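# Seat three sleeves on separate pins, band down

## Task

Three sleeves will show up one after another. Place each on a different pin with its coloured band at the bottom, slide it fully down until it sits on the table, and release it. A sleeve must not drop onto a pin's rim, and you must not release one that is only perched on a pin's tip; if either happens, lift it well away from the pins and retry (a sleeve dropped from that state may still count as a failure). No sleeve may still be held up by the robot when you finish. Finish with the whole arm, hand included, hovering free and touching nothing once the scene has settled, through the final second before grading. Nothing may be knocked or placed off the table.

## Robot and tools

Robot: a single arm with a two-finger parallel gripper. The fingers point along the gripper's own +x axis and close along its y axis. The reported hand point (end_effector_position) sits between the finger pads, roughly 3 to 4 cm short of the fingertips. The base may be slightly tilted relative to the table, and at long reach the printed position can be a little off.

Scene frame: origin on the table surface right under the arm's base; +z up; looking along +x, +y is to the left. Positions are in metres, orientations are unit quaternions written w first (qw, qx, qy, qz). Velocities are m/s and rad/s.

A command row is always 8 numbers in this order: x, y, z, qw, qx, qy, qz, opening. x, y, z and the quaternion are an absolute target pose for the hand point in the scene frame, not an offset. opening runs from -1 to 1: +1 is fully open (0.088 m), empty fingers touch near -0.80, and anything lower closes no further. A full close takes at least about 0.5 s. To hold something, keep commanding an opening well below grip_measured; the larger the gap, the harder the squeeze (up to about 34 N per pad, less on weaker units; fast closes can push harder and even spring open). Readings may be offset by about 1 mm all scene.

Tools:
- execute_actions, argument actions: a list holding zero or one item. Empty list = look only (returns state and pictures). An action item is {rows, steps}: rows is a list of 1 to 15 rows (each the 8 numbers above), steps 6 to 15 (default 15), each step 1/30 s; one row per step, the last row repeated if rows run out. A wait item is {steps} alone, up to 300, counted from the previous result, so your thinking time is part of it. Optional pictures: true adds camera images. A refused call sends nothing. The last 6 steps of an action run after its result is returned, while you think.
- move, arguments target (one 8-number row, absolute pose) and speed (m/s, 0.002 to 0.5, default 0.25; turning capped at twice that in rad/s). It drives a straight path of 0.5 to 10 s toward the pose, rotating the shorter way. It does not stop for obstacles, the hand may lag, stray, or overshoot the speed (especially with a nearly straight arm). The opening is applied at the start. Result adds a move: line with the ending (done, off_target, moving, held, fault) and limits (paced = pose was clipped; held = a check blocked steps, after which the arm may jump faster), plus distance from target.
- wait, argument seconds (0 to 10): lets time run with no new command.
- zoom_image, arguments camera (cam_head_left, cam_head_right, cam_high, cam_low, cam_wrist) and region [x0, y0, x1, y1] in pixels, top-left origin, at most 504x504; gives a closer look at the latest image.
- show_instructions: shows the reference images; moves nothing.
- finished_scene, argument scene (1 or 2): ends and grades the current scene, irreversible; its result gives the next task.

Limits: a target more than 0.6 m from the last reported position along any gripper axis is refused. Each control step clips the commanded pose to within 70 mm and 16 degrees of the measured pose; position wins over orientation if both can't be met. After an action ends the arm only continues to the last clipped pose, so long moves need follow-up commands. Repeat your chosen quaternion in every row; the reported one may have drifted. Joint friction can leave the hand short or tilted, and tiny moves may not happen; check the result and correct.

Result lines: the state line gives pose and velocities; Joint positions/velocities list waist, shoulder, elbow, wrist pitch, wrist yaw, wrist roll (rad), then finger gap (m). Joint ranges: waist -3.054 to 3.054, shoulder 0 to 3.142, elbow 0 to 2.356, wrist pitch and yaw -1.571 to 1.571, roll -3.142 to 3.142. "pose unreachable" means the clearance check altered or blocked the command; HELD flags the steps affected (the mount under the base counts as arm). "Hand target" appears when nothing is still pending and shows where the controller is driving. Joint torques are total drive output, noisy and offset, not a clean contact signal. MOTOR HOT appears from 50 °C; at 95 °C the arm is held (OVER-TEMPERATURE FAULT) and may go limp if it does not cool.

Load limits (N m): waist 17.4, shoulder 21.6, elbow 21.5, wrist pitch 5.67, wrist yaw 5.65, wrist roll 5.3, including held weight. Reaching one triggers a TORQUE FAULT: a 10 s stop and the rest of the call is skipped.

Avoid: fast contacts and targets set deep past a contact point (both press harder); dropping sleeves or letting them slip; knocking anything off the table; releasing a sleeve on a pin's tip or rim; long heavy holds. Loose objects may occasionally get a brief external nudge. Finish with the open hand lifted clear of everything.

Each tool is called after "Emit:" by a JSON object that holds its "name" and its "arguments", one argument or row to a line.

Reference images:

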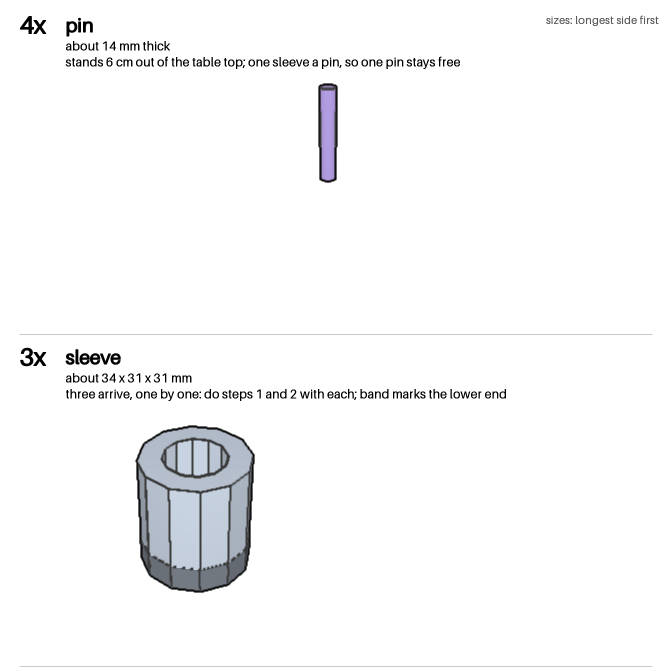

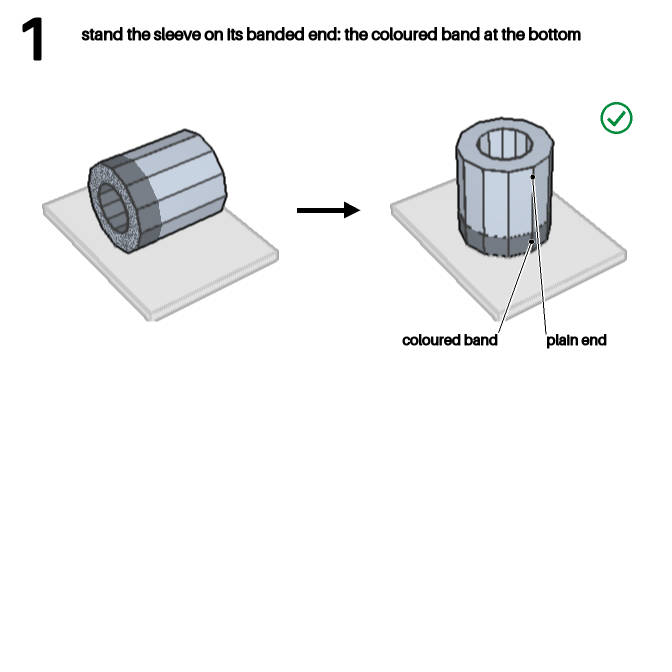

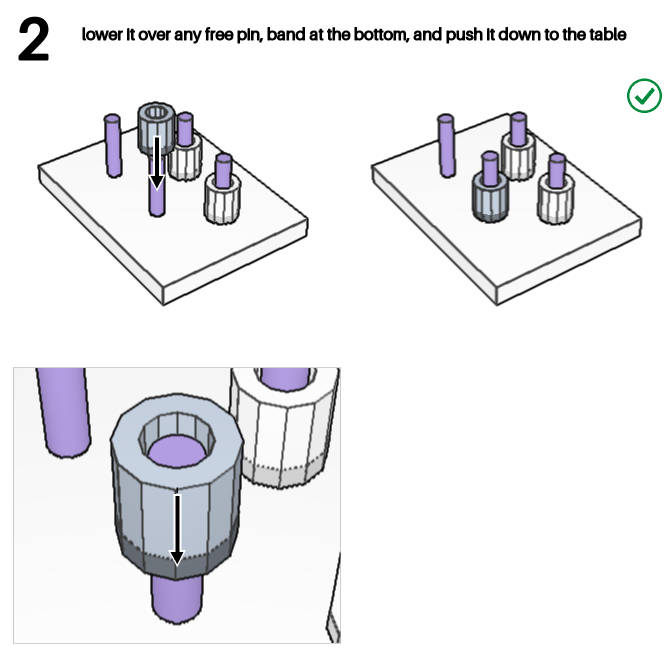

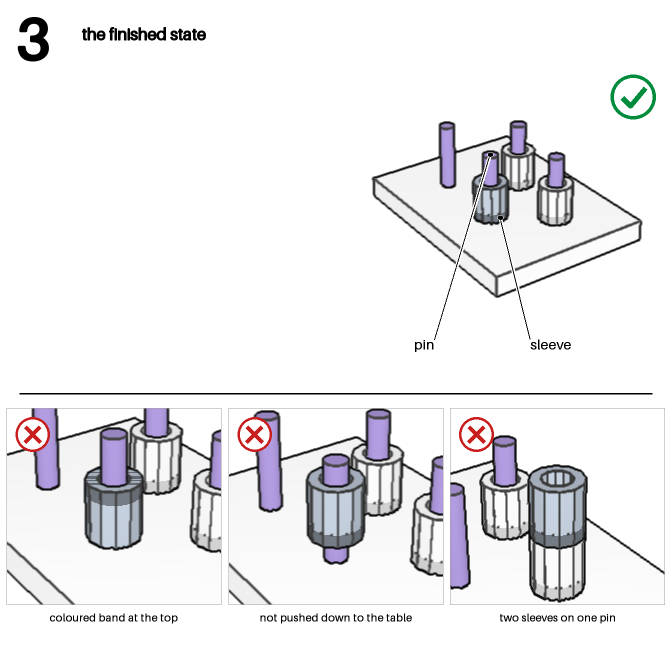

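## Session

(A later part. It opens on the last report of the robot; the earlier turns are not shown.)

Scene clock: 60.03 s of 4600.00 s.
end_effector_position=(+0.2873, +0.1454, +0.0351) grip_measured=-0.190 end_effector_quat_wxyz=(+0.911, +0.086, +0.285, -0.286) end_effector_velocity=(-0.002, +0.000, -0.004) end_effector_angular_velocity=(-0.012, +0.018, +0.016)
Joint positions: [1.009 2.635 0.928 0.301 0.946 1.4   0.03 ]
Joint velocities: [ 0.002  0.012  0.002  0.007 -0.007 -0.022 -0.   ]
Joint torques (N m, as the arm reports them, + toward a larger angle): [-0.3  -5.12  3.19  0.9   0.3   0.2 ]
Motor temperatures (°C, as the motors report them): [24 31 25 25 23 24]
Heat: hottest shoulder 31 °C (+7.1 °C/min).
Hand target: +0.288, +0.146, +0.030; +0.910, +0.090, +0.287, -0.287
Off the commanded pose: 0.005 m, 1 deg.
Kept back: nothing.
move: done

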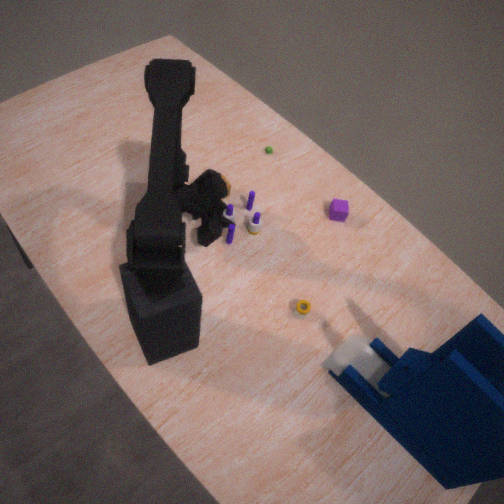

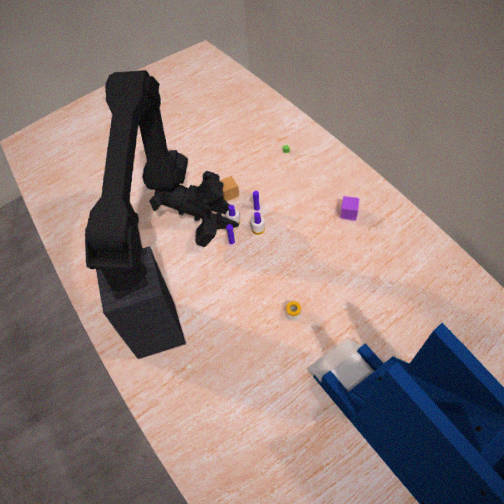

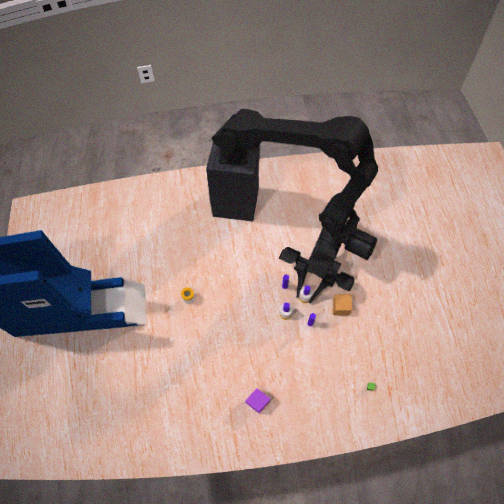

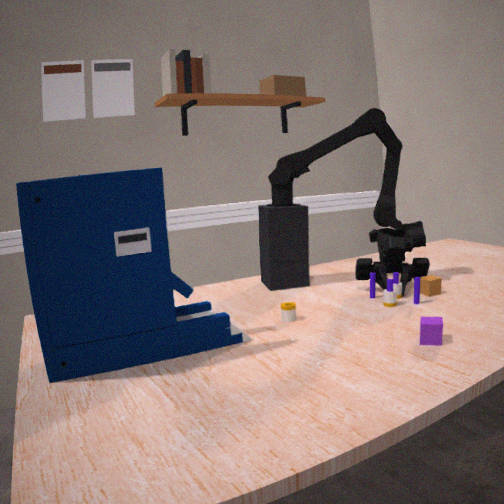

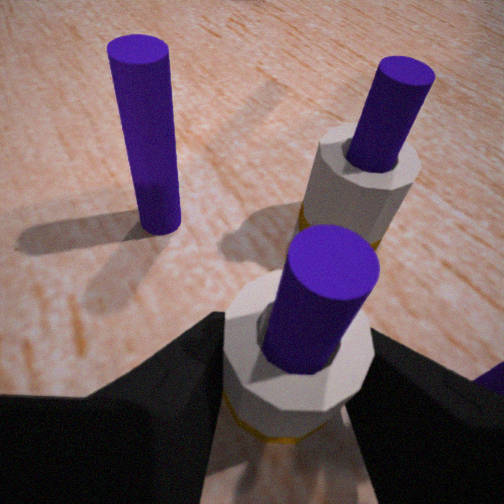

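Emit:
{"name": "move", "arguments": {
  "target": [0.2875,0.1455,0.036,0.9096,0.0904,0.2868,-0.2868,0.1],
  "speed": 0.02
}}

Emit:
{"name": "move", "arguments": {
  "target": [0.27,0.158,0.13,0.9096,0.0904,0.2868,-0.2868,0.1],
  "speed": 0.1
}}

Emit:
{"name": "move", "arguments": {
  "target": [0.257,-0.11,0.11,0.6744,0.2126,0.2126,-0.6744,0.5],
  "speed": 0.25
}}

Scene clock: 61.13 s of 4600.00 s.
end_effector_position=(+0.2869, +0.1456, +0.0344) grip_measured=+0.098 end_effector_quat_wxyz=(+0.911, +0.085, +0.287, -0.285) end_effector_velocity=(-0.002, -0.002, -0.002) end_effector_angular_velocity=(-0.010, +0.017, +0.003)
Joint positions: [1.01  2.636 0.928 0.3   0.943 1.4   0.044]
Joint velocities: [-0.002  0.002 -0.002 -0.007 -0.007 -0.007  0.001]
Joint torques (N m, as the arm reports them, + toward a larger angle): [-0.36 -7.41  1.75  0.21  0.41  0.18]
Motor temperatures (°C, as the motors report them): [24 31 25 25 23 24]
Heat: hottest shoulder 31 °C (+7.1 °C/min).
Hand target: +0.287, +0.145, +0.036; +0.910, +0.090, +0.287, -0.287
Off the commanded pose: 0.002 m, 1 deg.
Kept back: nothing.
move: done

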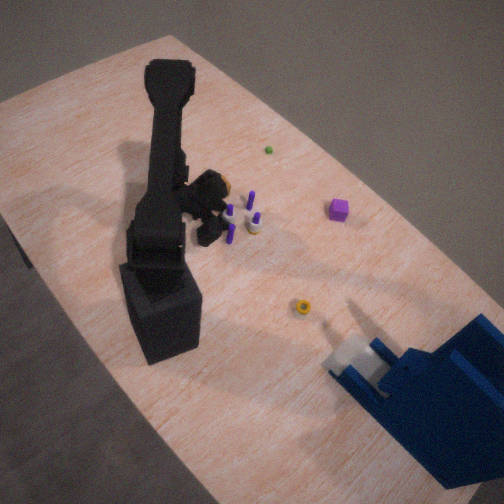

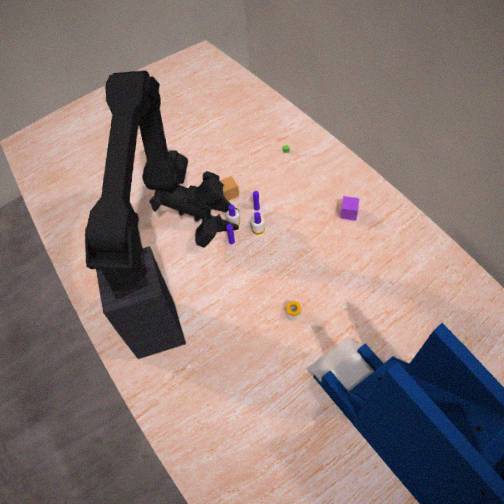

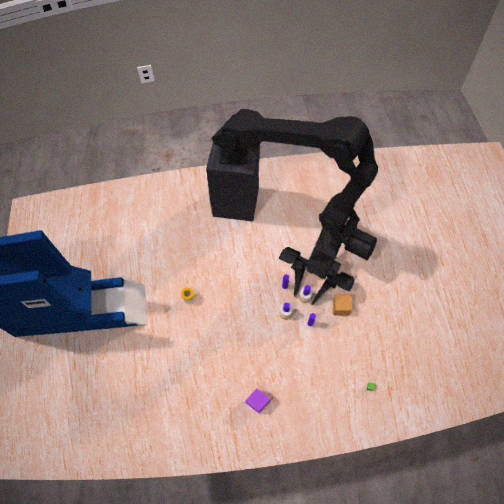

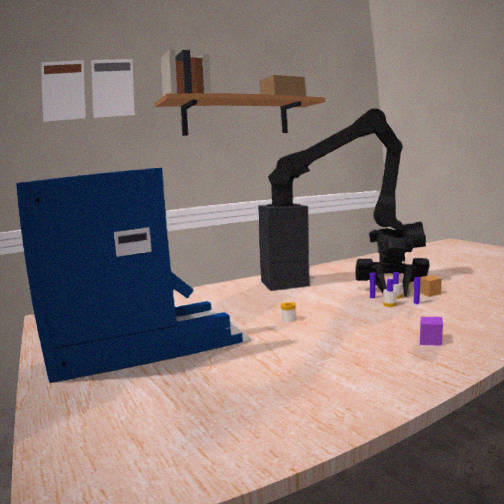

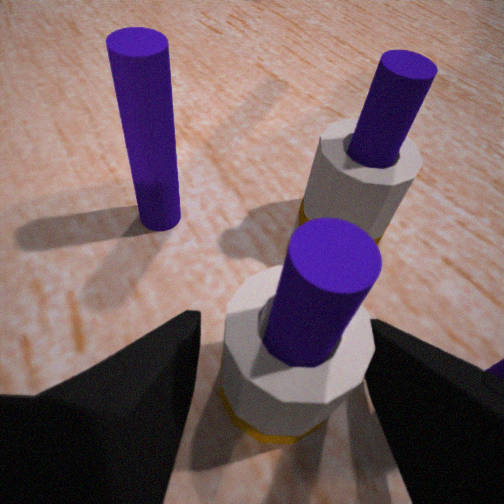

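Scene clock: 62.57 s of 4600.00 s.
end_effector_position=(+0.2701, +0.1570, +0.1263) grip_measured=+0.100 end_effector_quat_wxyz=(+0.909, +0.086, +0.290, -0.287) end_effector_velocity=(-0.003, -0.002, +0.003) end_effector_angular_velocity=(-0.008, +0.016, -0.002)
Joint positions: [ 1.074  2.252  0.82  -0.073  0.943  1.517  0.044]
Joint velocities: [ 0.002 -0.017 -0.002 -0.037 -0.007  0.007 -0.   ]
Joint torques (N m, as the arm reports them, + toward a larger angle): [ 0.14 -7.38  2.82  0.04  0.64  0.19]
Motor temperatures (°C, as the motors report them): [24 31 25 25 23 24]
Heat: hottest shoulder 31 °C (+7.1 °C/min).
Hand target: +0.270, +0.158, +0.130; +0.910, +0.090, +0.287, -0.286
Off the commanded pose: 0.004 m, 1 deg.
Kept back: nothing.
move: done

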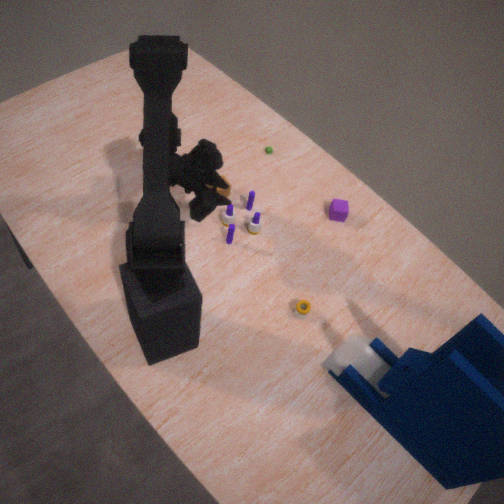

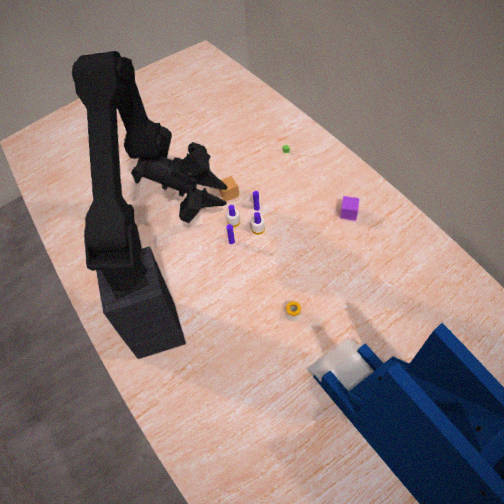

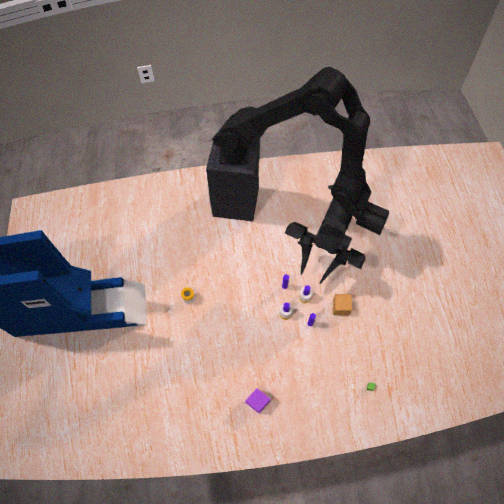

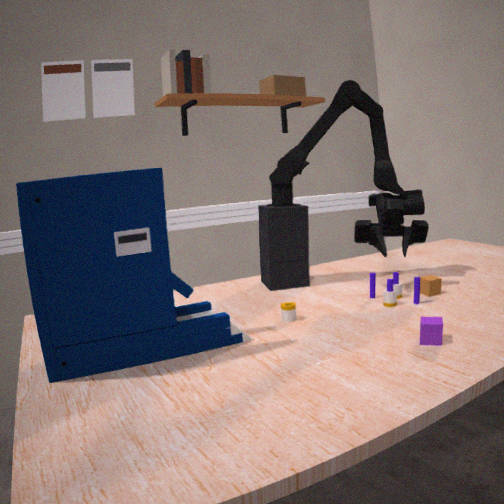

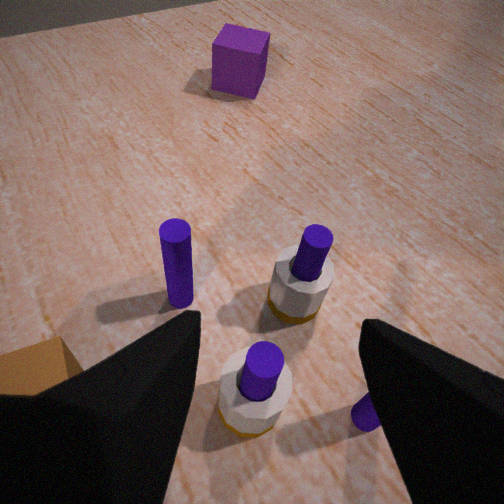

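Scene clock: 65.00 s of 4600.00 s.
end_effector_position=(+0.2577, -0.1097, +0.1115) grip_measured=+0.500 end_effector_quat_wxyz=(+0.676, +0.211, +0.210, -0.675) end_effector_velocity=(-0.006, -0.004, -0.002) end_effector_angular_velocity=(+0.006, +0.021, -0.023)
Joint positions: [ 0.201  2.322  0.76  -0.073  0.932  1.665  0.064]
Joint velocities: [-0.017  0.007  0.002 -0.022 -0.007  0.007 -0.   ]
Joint torques (N m, as the arm reports them, + toward a larger angle): [-0.51 -5.12  3.13  0.27  0.43 -0.19]
Motor temperatures (°C, as the motors report them): [24 31 24 25 23 24]
Heat: hottest shoulder 31 °C (+7.0 °C/min).
Hand target: +0.258, -0.111, +0.110; +0.675, +0.210, +0.212, -0.675
Off the commanded pose: 0.002 m, 0 deg.
Kept back: nothing.
move: done

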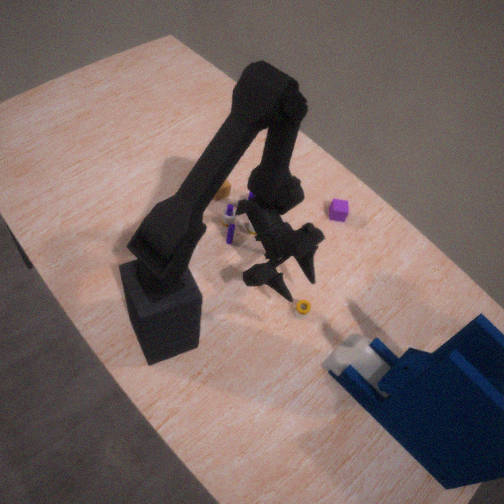

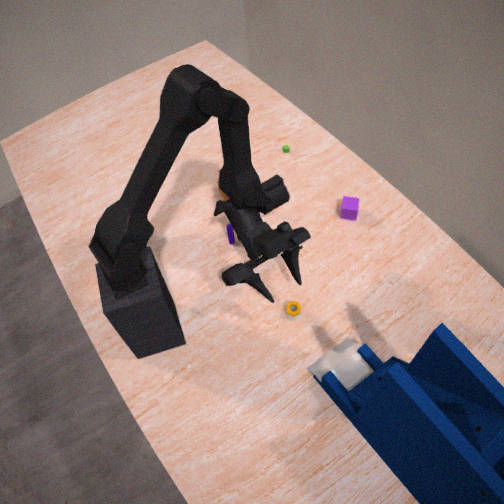

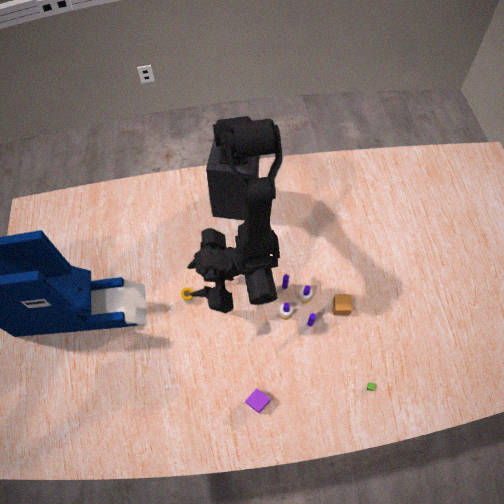

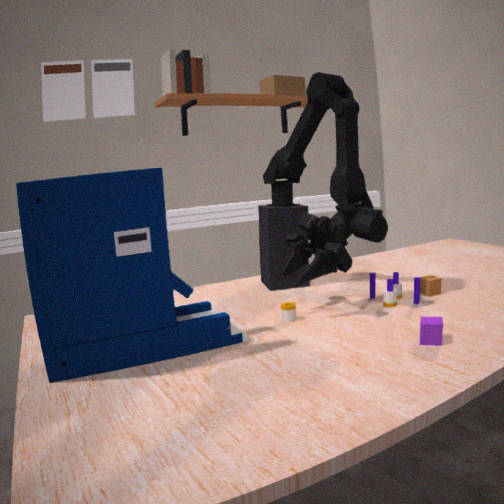

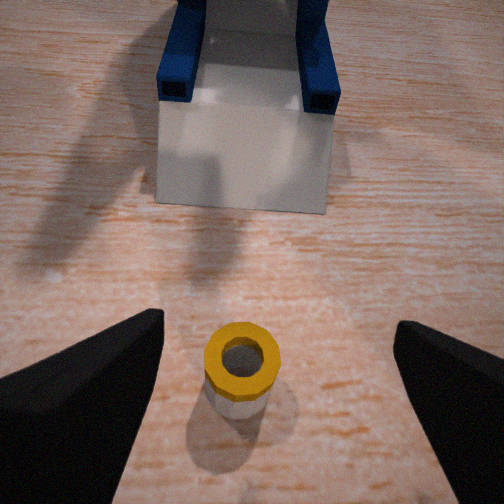

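Emit:
{"name": "move", "arguments": {
  "target": [0.266,-0.133,0.036,0.6744,0.2126,0.2126,-0.6744,0.5],
  "speed": 0.07
}}

Scene clock: 66.80 s of 4600.00 s.
end_effector_position=(+0.2669, -0.1321, +0.0385) grip_measured=+0.500 end_effector_quat_wxyz=(+0.675, +0.214, +0.209, -0.674) end_effector_velocity=(-0.003, -0.000, -0.003) end_effector_angular_velocity=(+0.008, +0.018, +0.002)
Joint positions: [0.123 2.639 0.881 0.23  0.93  1.539 0.064]
Joint velocities: [-0.002  0.007  0.002 -0.007 -0.007 -0.007  0.   ]
Joint torques (N m, as the arm reports them, + toward a larger angle): [-0.5  -5.61  2.28  0.46  0.41 -0.19]
Motor temperatures (°C, as the motors report them): [24 31 24 24 23 24]
Heat: hottest shoulder 31 °C (+7.0 °C/min).
Hand target: +0.266, -0.133, +0.036; +0.674, +0.212, +0.212, -0.675
Off the commanded pose: 0.003 m, 0 deg.
Kept back: nothing.
move: done

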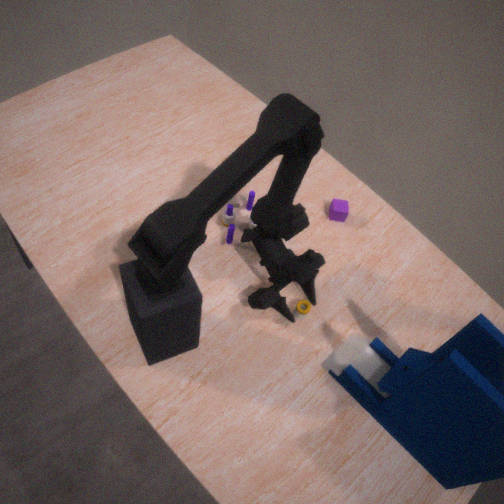

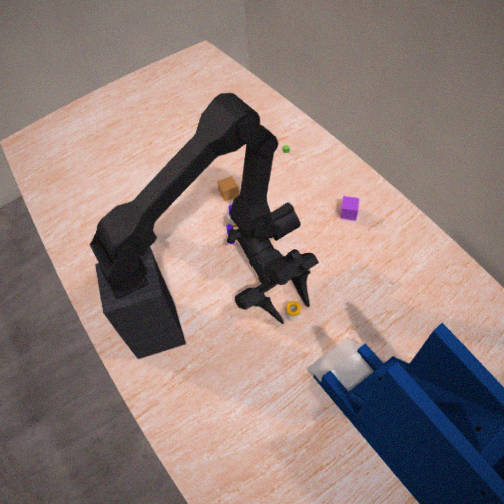

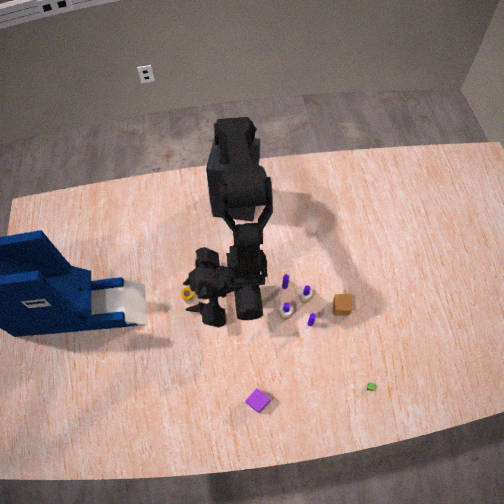

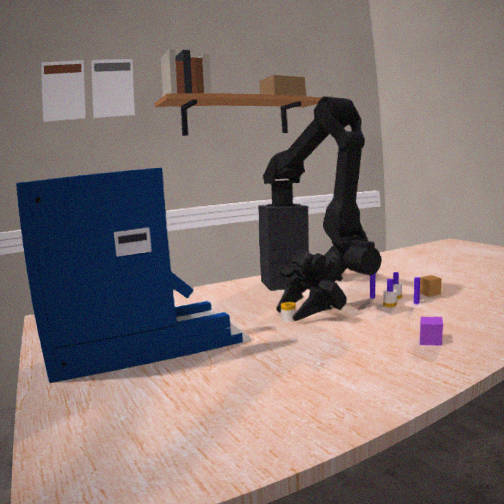

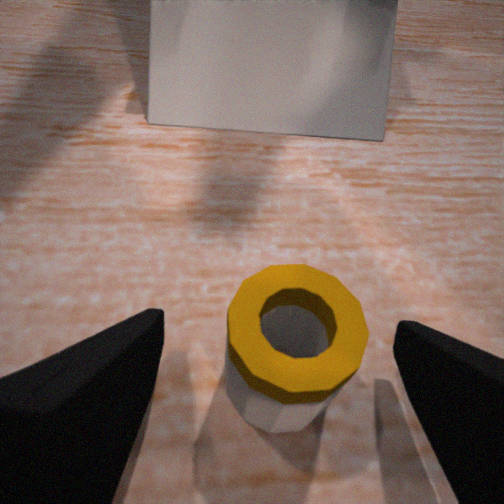

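Emit:
{"name": "move", "arguments": {
  "target": [0.265,-0.135,0.033,0.6744,0.2126,0.2126,-0.6744,-0.45],
  "speed": 0.02
}}

Emit:
{"name": "move", "arguments": {
  "target": [0.265,-0.125,0.085,0.6744,0.2126,0.2126,-0.6744,-0.45],
  "speed": 0.15
}}

Emit:
{"name": "move", "arguments": {
  "target": [0.27,-0.11,0.07,0.3265,0.6272,0.6272,-0.3265,-0.45],
  "speed": 0.3
}}

Emit:
{"name": "move", "arguments": {
  "target": [0.27,-0.11,0.04,0.3265,0.6272,0.6272,-0.3265,-0.45],
  "speed": 0.03
}}

Scene clock: 67.97 s of 4600.00 s.
end_effector_position=(+0.2682, -0.1343, +0.0377) grip_measured=-0.180 end_effector_quat_wxyz=(+0.677, +0.214, +0.206, -0.674) end_effector_velocity=(-0.002, -0.000, -0.002) end_effector_angular_velocity=(+0.022, +0.037, +0.014)
Joint positions: [0.117 2.645 0.881 0.253 0.933 1.525 0.03 ]
Joint velocities: [-0.007 -0.002 -0.002 -0.007 -0.022 -0.037 -0.   ]
Joint torques (N m, as the arm reports them, + toward a larger angle): [-0.66 -4.79  2.07  0.6   0.28 -0.19]
Motor temperatures (°C, as the motors report them): [24 31 24 25 23 24]
Heat: hottest shoulder 31 °C (+7.0 °C/min).
Hand target: +0.265, -0.135, +0.033; +0.674, +0.212, +0.213, -0.675
Off the commanded pose: 0.006 m, 1 deg.
Kept back: nothing.
move: done

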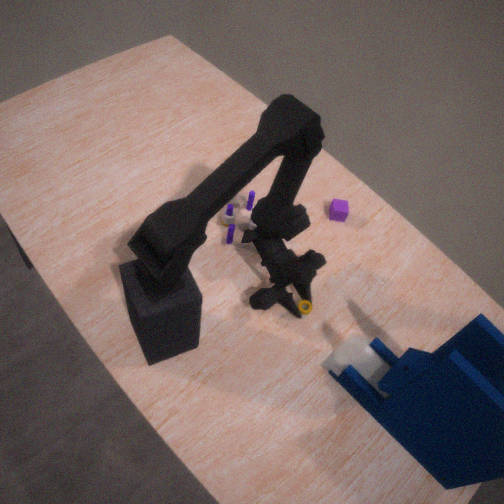

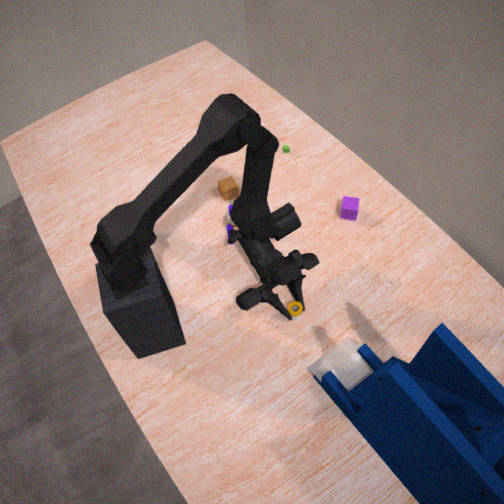

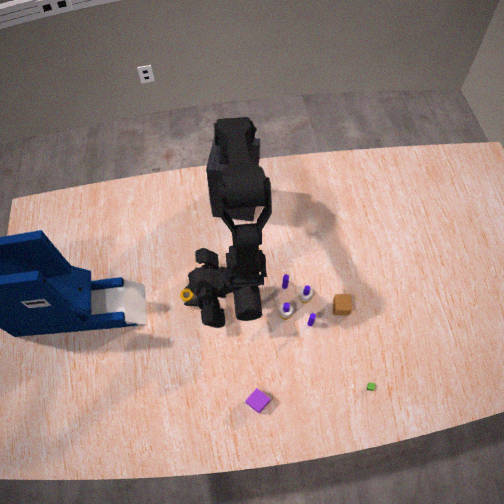

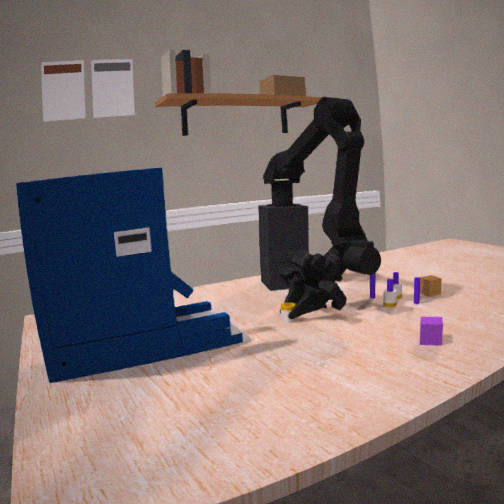

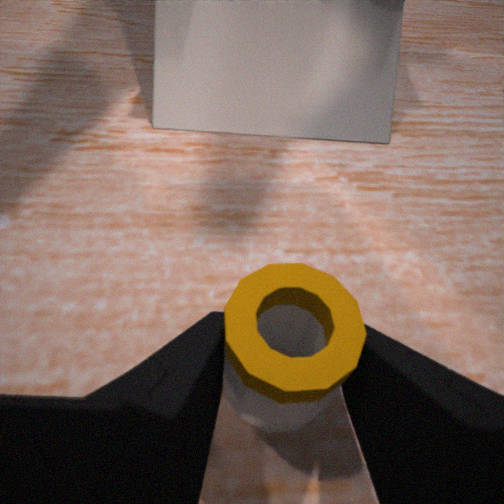

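Scene clock: 68.90 s of 4600.00 s.
end_effector_position=(+0.2636, -0.1263, +0.0823) grip_measured=-0.180 end_effector_quat_wxyz=(+0.674, +0.208, +0.215, -0.675) end_effector_velocity=(-0.000, +0.001, +0.003) end_effector_angular_velocity=(+0.007, +0.001, -0.002)
Joint positions: [0.139 2.451 0.802 0.085 0.93  1.56  0.03 ]
Joint velocities: [ 0.002 -0.017 -0.002 -0.022 -0.007  0.007 -0.   ]
Joint torques (N m, as the arm reports them, + toward a larger angle): [ 0.08 -7.35  1.92 -0.03  0.42  0.2 ]
Motor temperatures (°C, as the motors report them): [24 31 24 24 23 24]
Heat: hottest shoulder 31 °C (+7.0 °C/min).
Hand target: +0.265, -0.125, +0.085; +0.675, +0.213, +0.213, -0.674
Off the commanded pose: 0.003 m, 1 deg.
Kept back: nothing.
move: done

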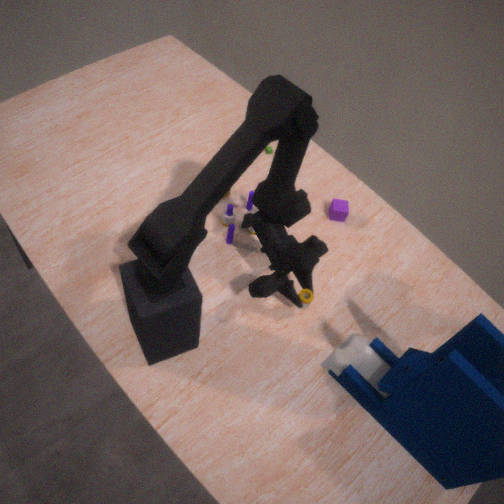

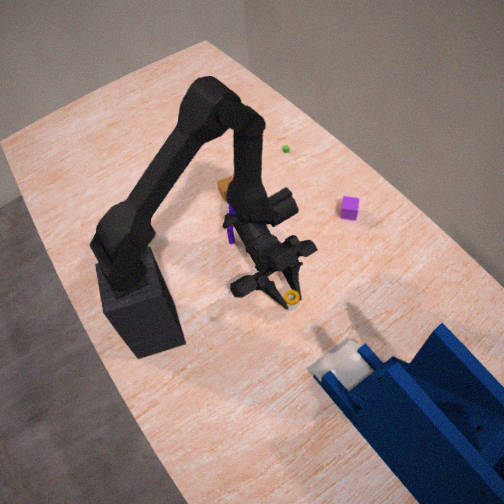

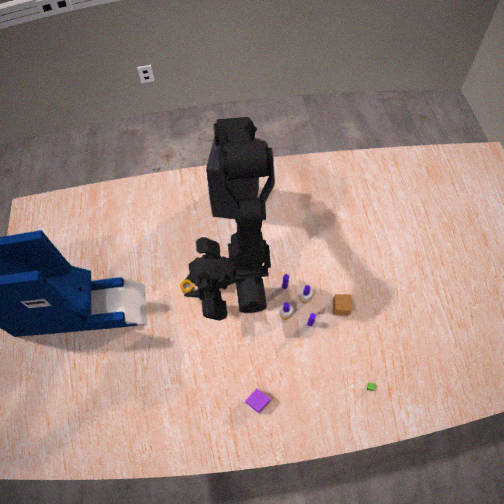

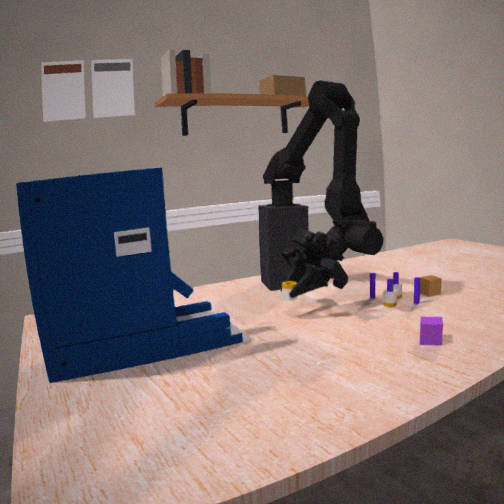

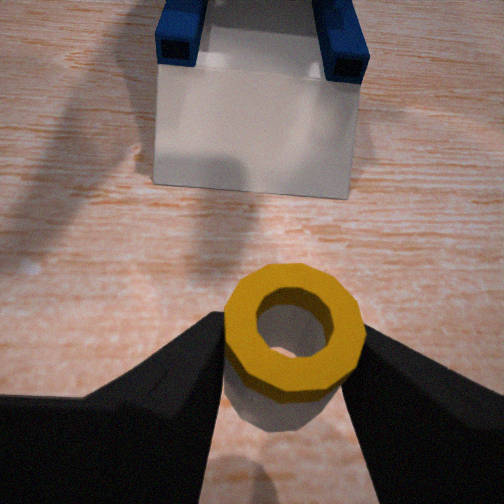

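Scene clock: 72.07 s of 4600.00 s.
end_effector_position=(+0.2687, -0.1099, +0.0699) grip_measured=-0.182 end_effector_quat_wxyz=(+0.328, +0.624, +0.627, -0.331) end_effector_velocity=(-0.006, +0.003, +0.002) end_effector_angular_velocity=(+0.035, +0.025, +0.006)
Joint positions: [-0.48   2.524  1.227 -0.678 -0.503  0.838  0.03 ]
Joint velocities: [-0.007  0.012  0.012 -0.051 -0.007 -0.022 -0.   ]
Joint torques (N m, as the arm reports them, + toward a larger angle): [-0.6  -6.58  4.16 -0.83 -0.38 -0.21]
Motor temperatures (°C, as the motors report them): [24 31 24 24 23 24]
Heat: hottest shoulder 31 °C (+5.1 °C/min).
Hand target: +0.269, -0.111, +0.069; +0.326, +0.626, +0.628, -0.327
Off the commanded pose: 0.001 m, 1 deg.
Kept back: nothing.
move: done

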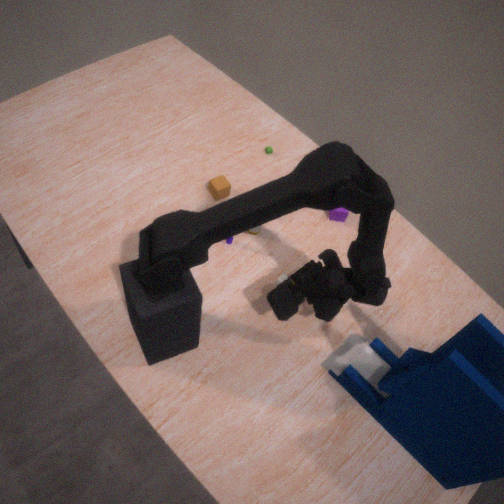

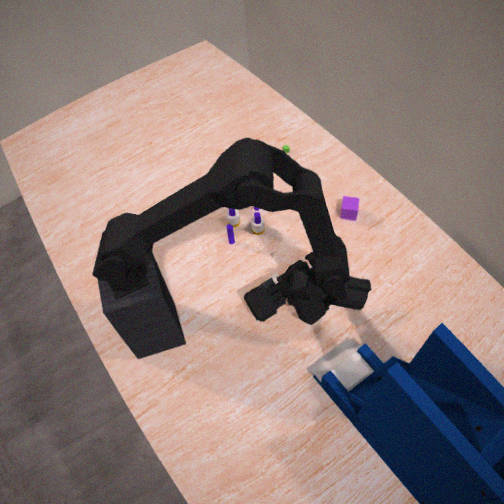

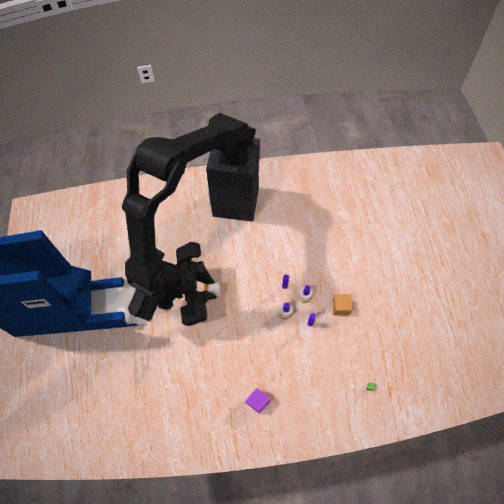

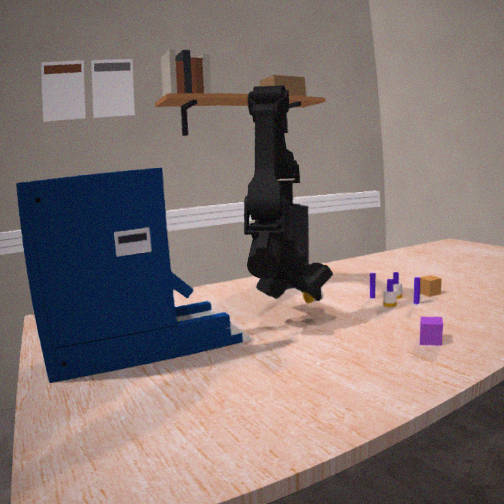

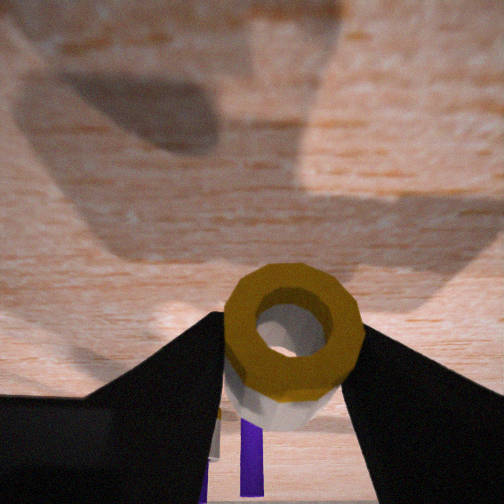

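Scene clock: 73.40 s of 4600.00 s.
end_effector_position=(+0.2686, -0.1100, +0.0417) grip_measured=-0.183 end_effector_quat_wxyz=(+0.326, +0.626, +0.628, -0.329) end_effector_velocity=(+0.002, -0.004, -0.001) end_effector_angular_velocity=(-0.013, -0.002, -0.005)
Joint positions: [-0.48   2.621  1.262 -0.62  -0.509  0.838  0.03 ]
Joint velocities: [-0.002  0.002  0.007  0.007  0.007  0.007 -0.   ]
Joint torques (N m, as the arm reports them, + toward a larger angle): [-0.24 -6.7   3.87 -0.38 -0.38 -0.06]
Motor temperatures (°C, as the motors report them): [24 31 24 24 23 24]
Heat: hottest shoulder 31 °C (+5.1 °C/min).
Hand target: +0.270, -0.110, +0.040; +0.327, +0.627, +0.627, -0.326
Off the commanded pose: 0.002 m, 0 deg.
Kept back: nothing.
move: done

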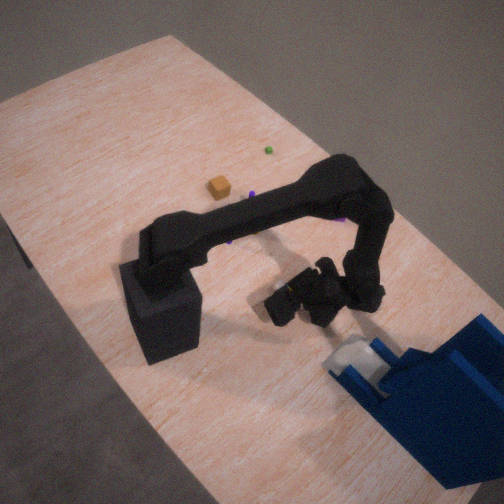

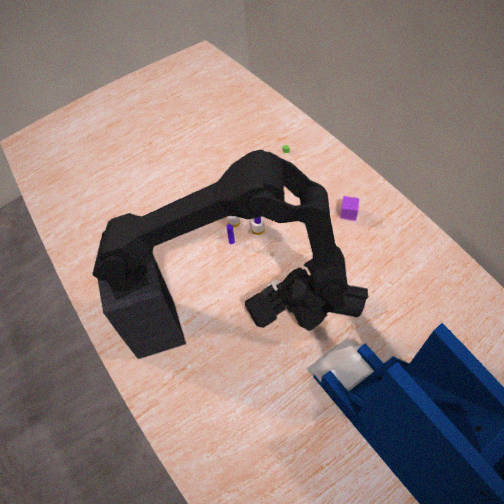

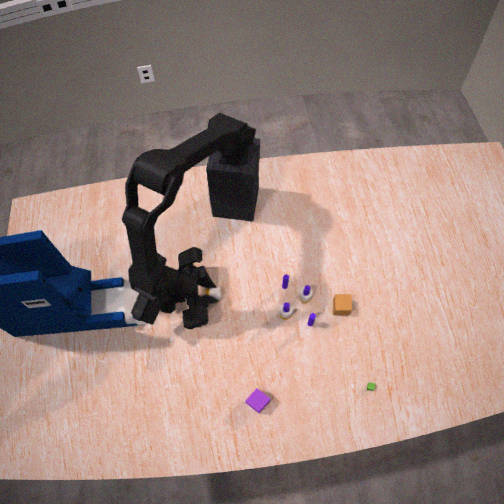

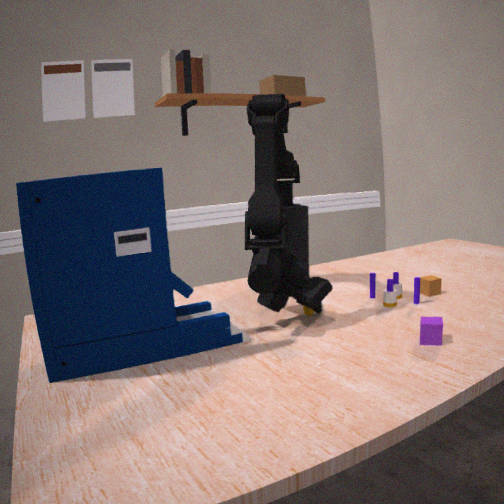

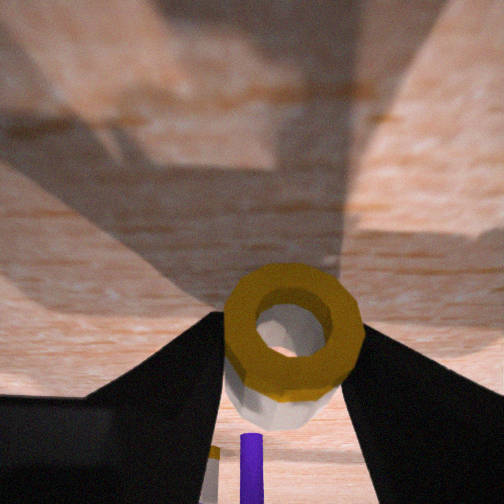

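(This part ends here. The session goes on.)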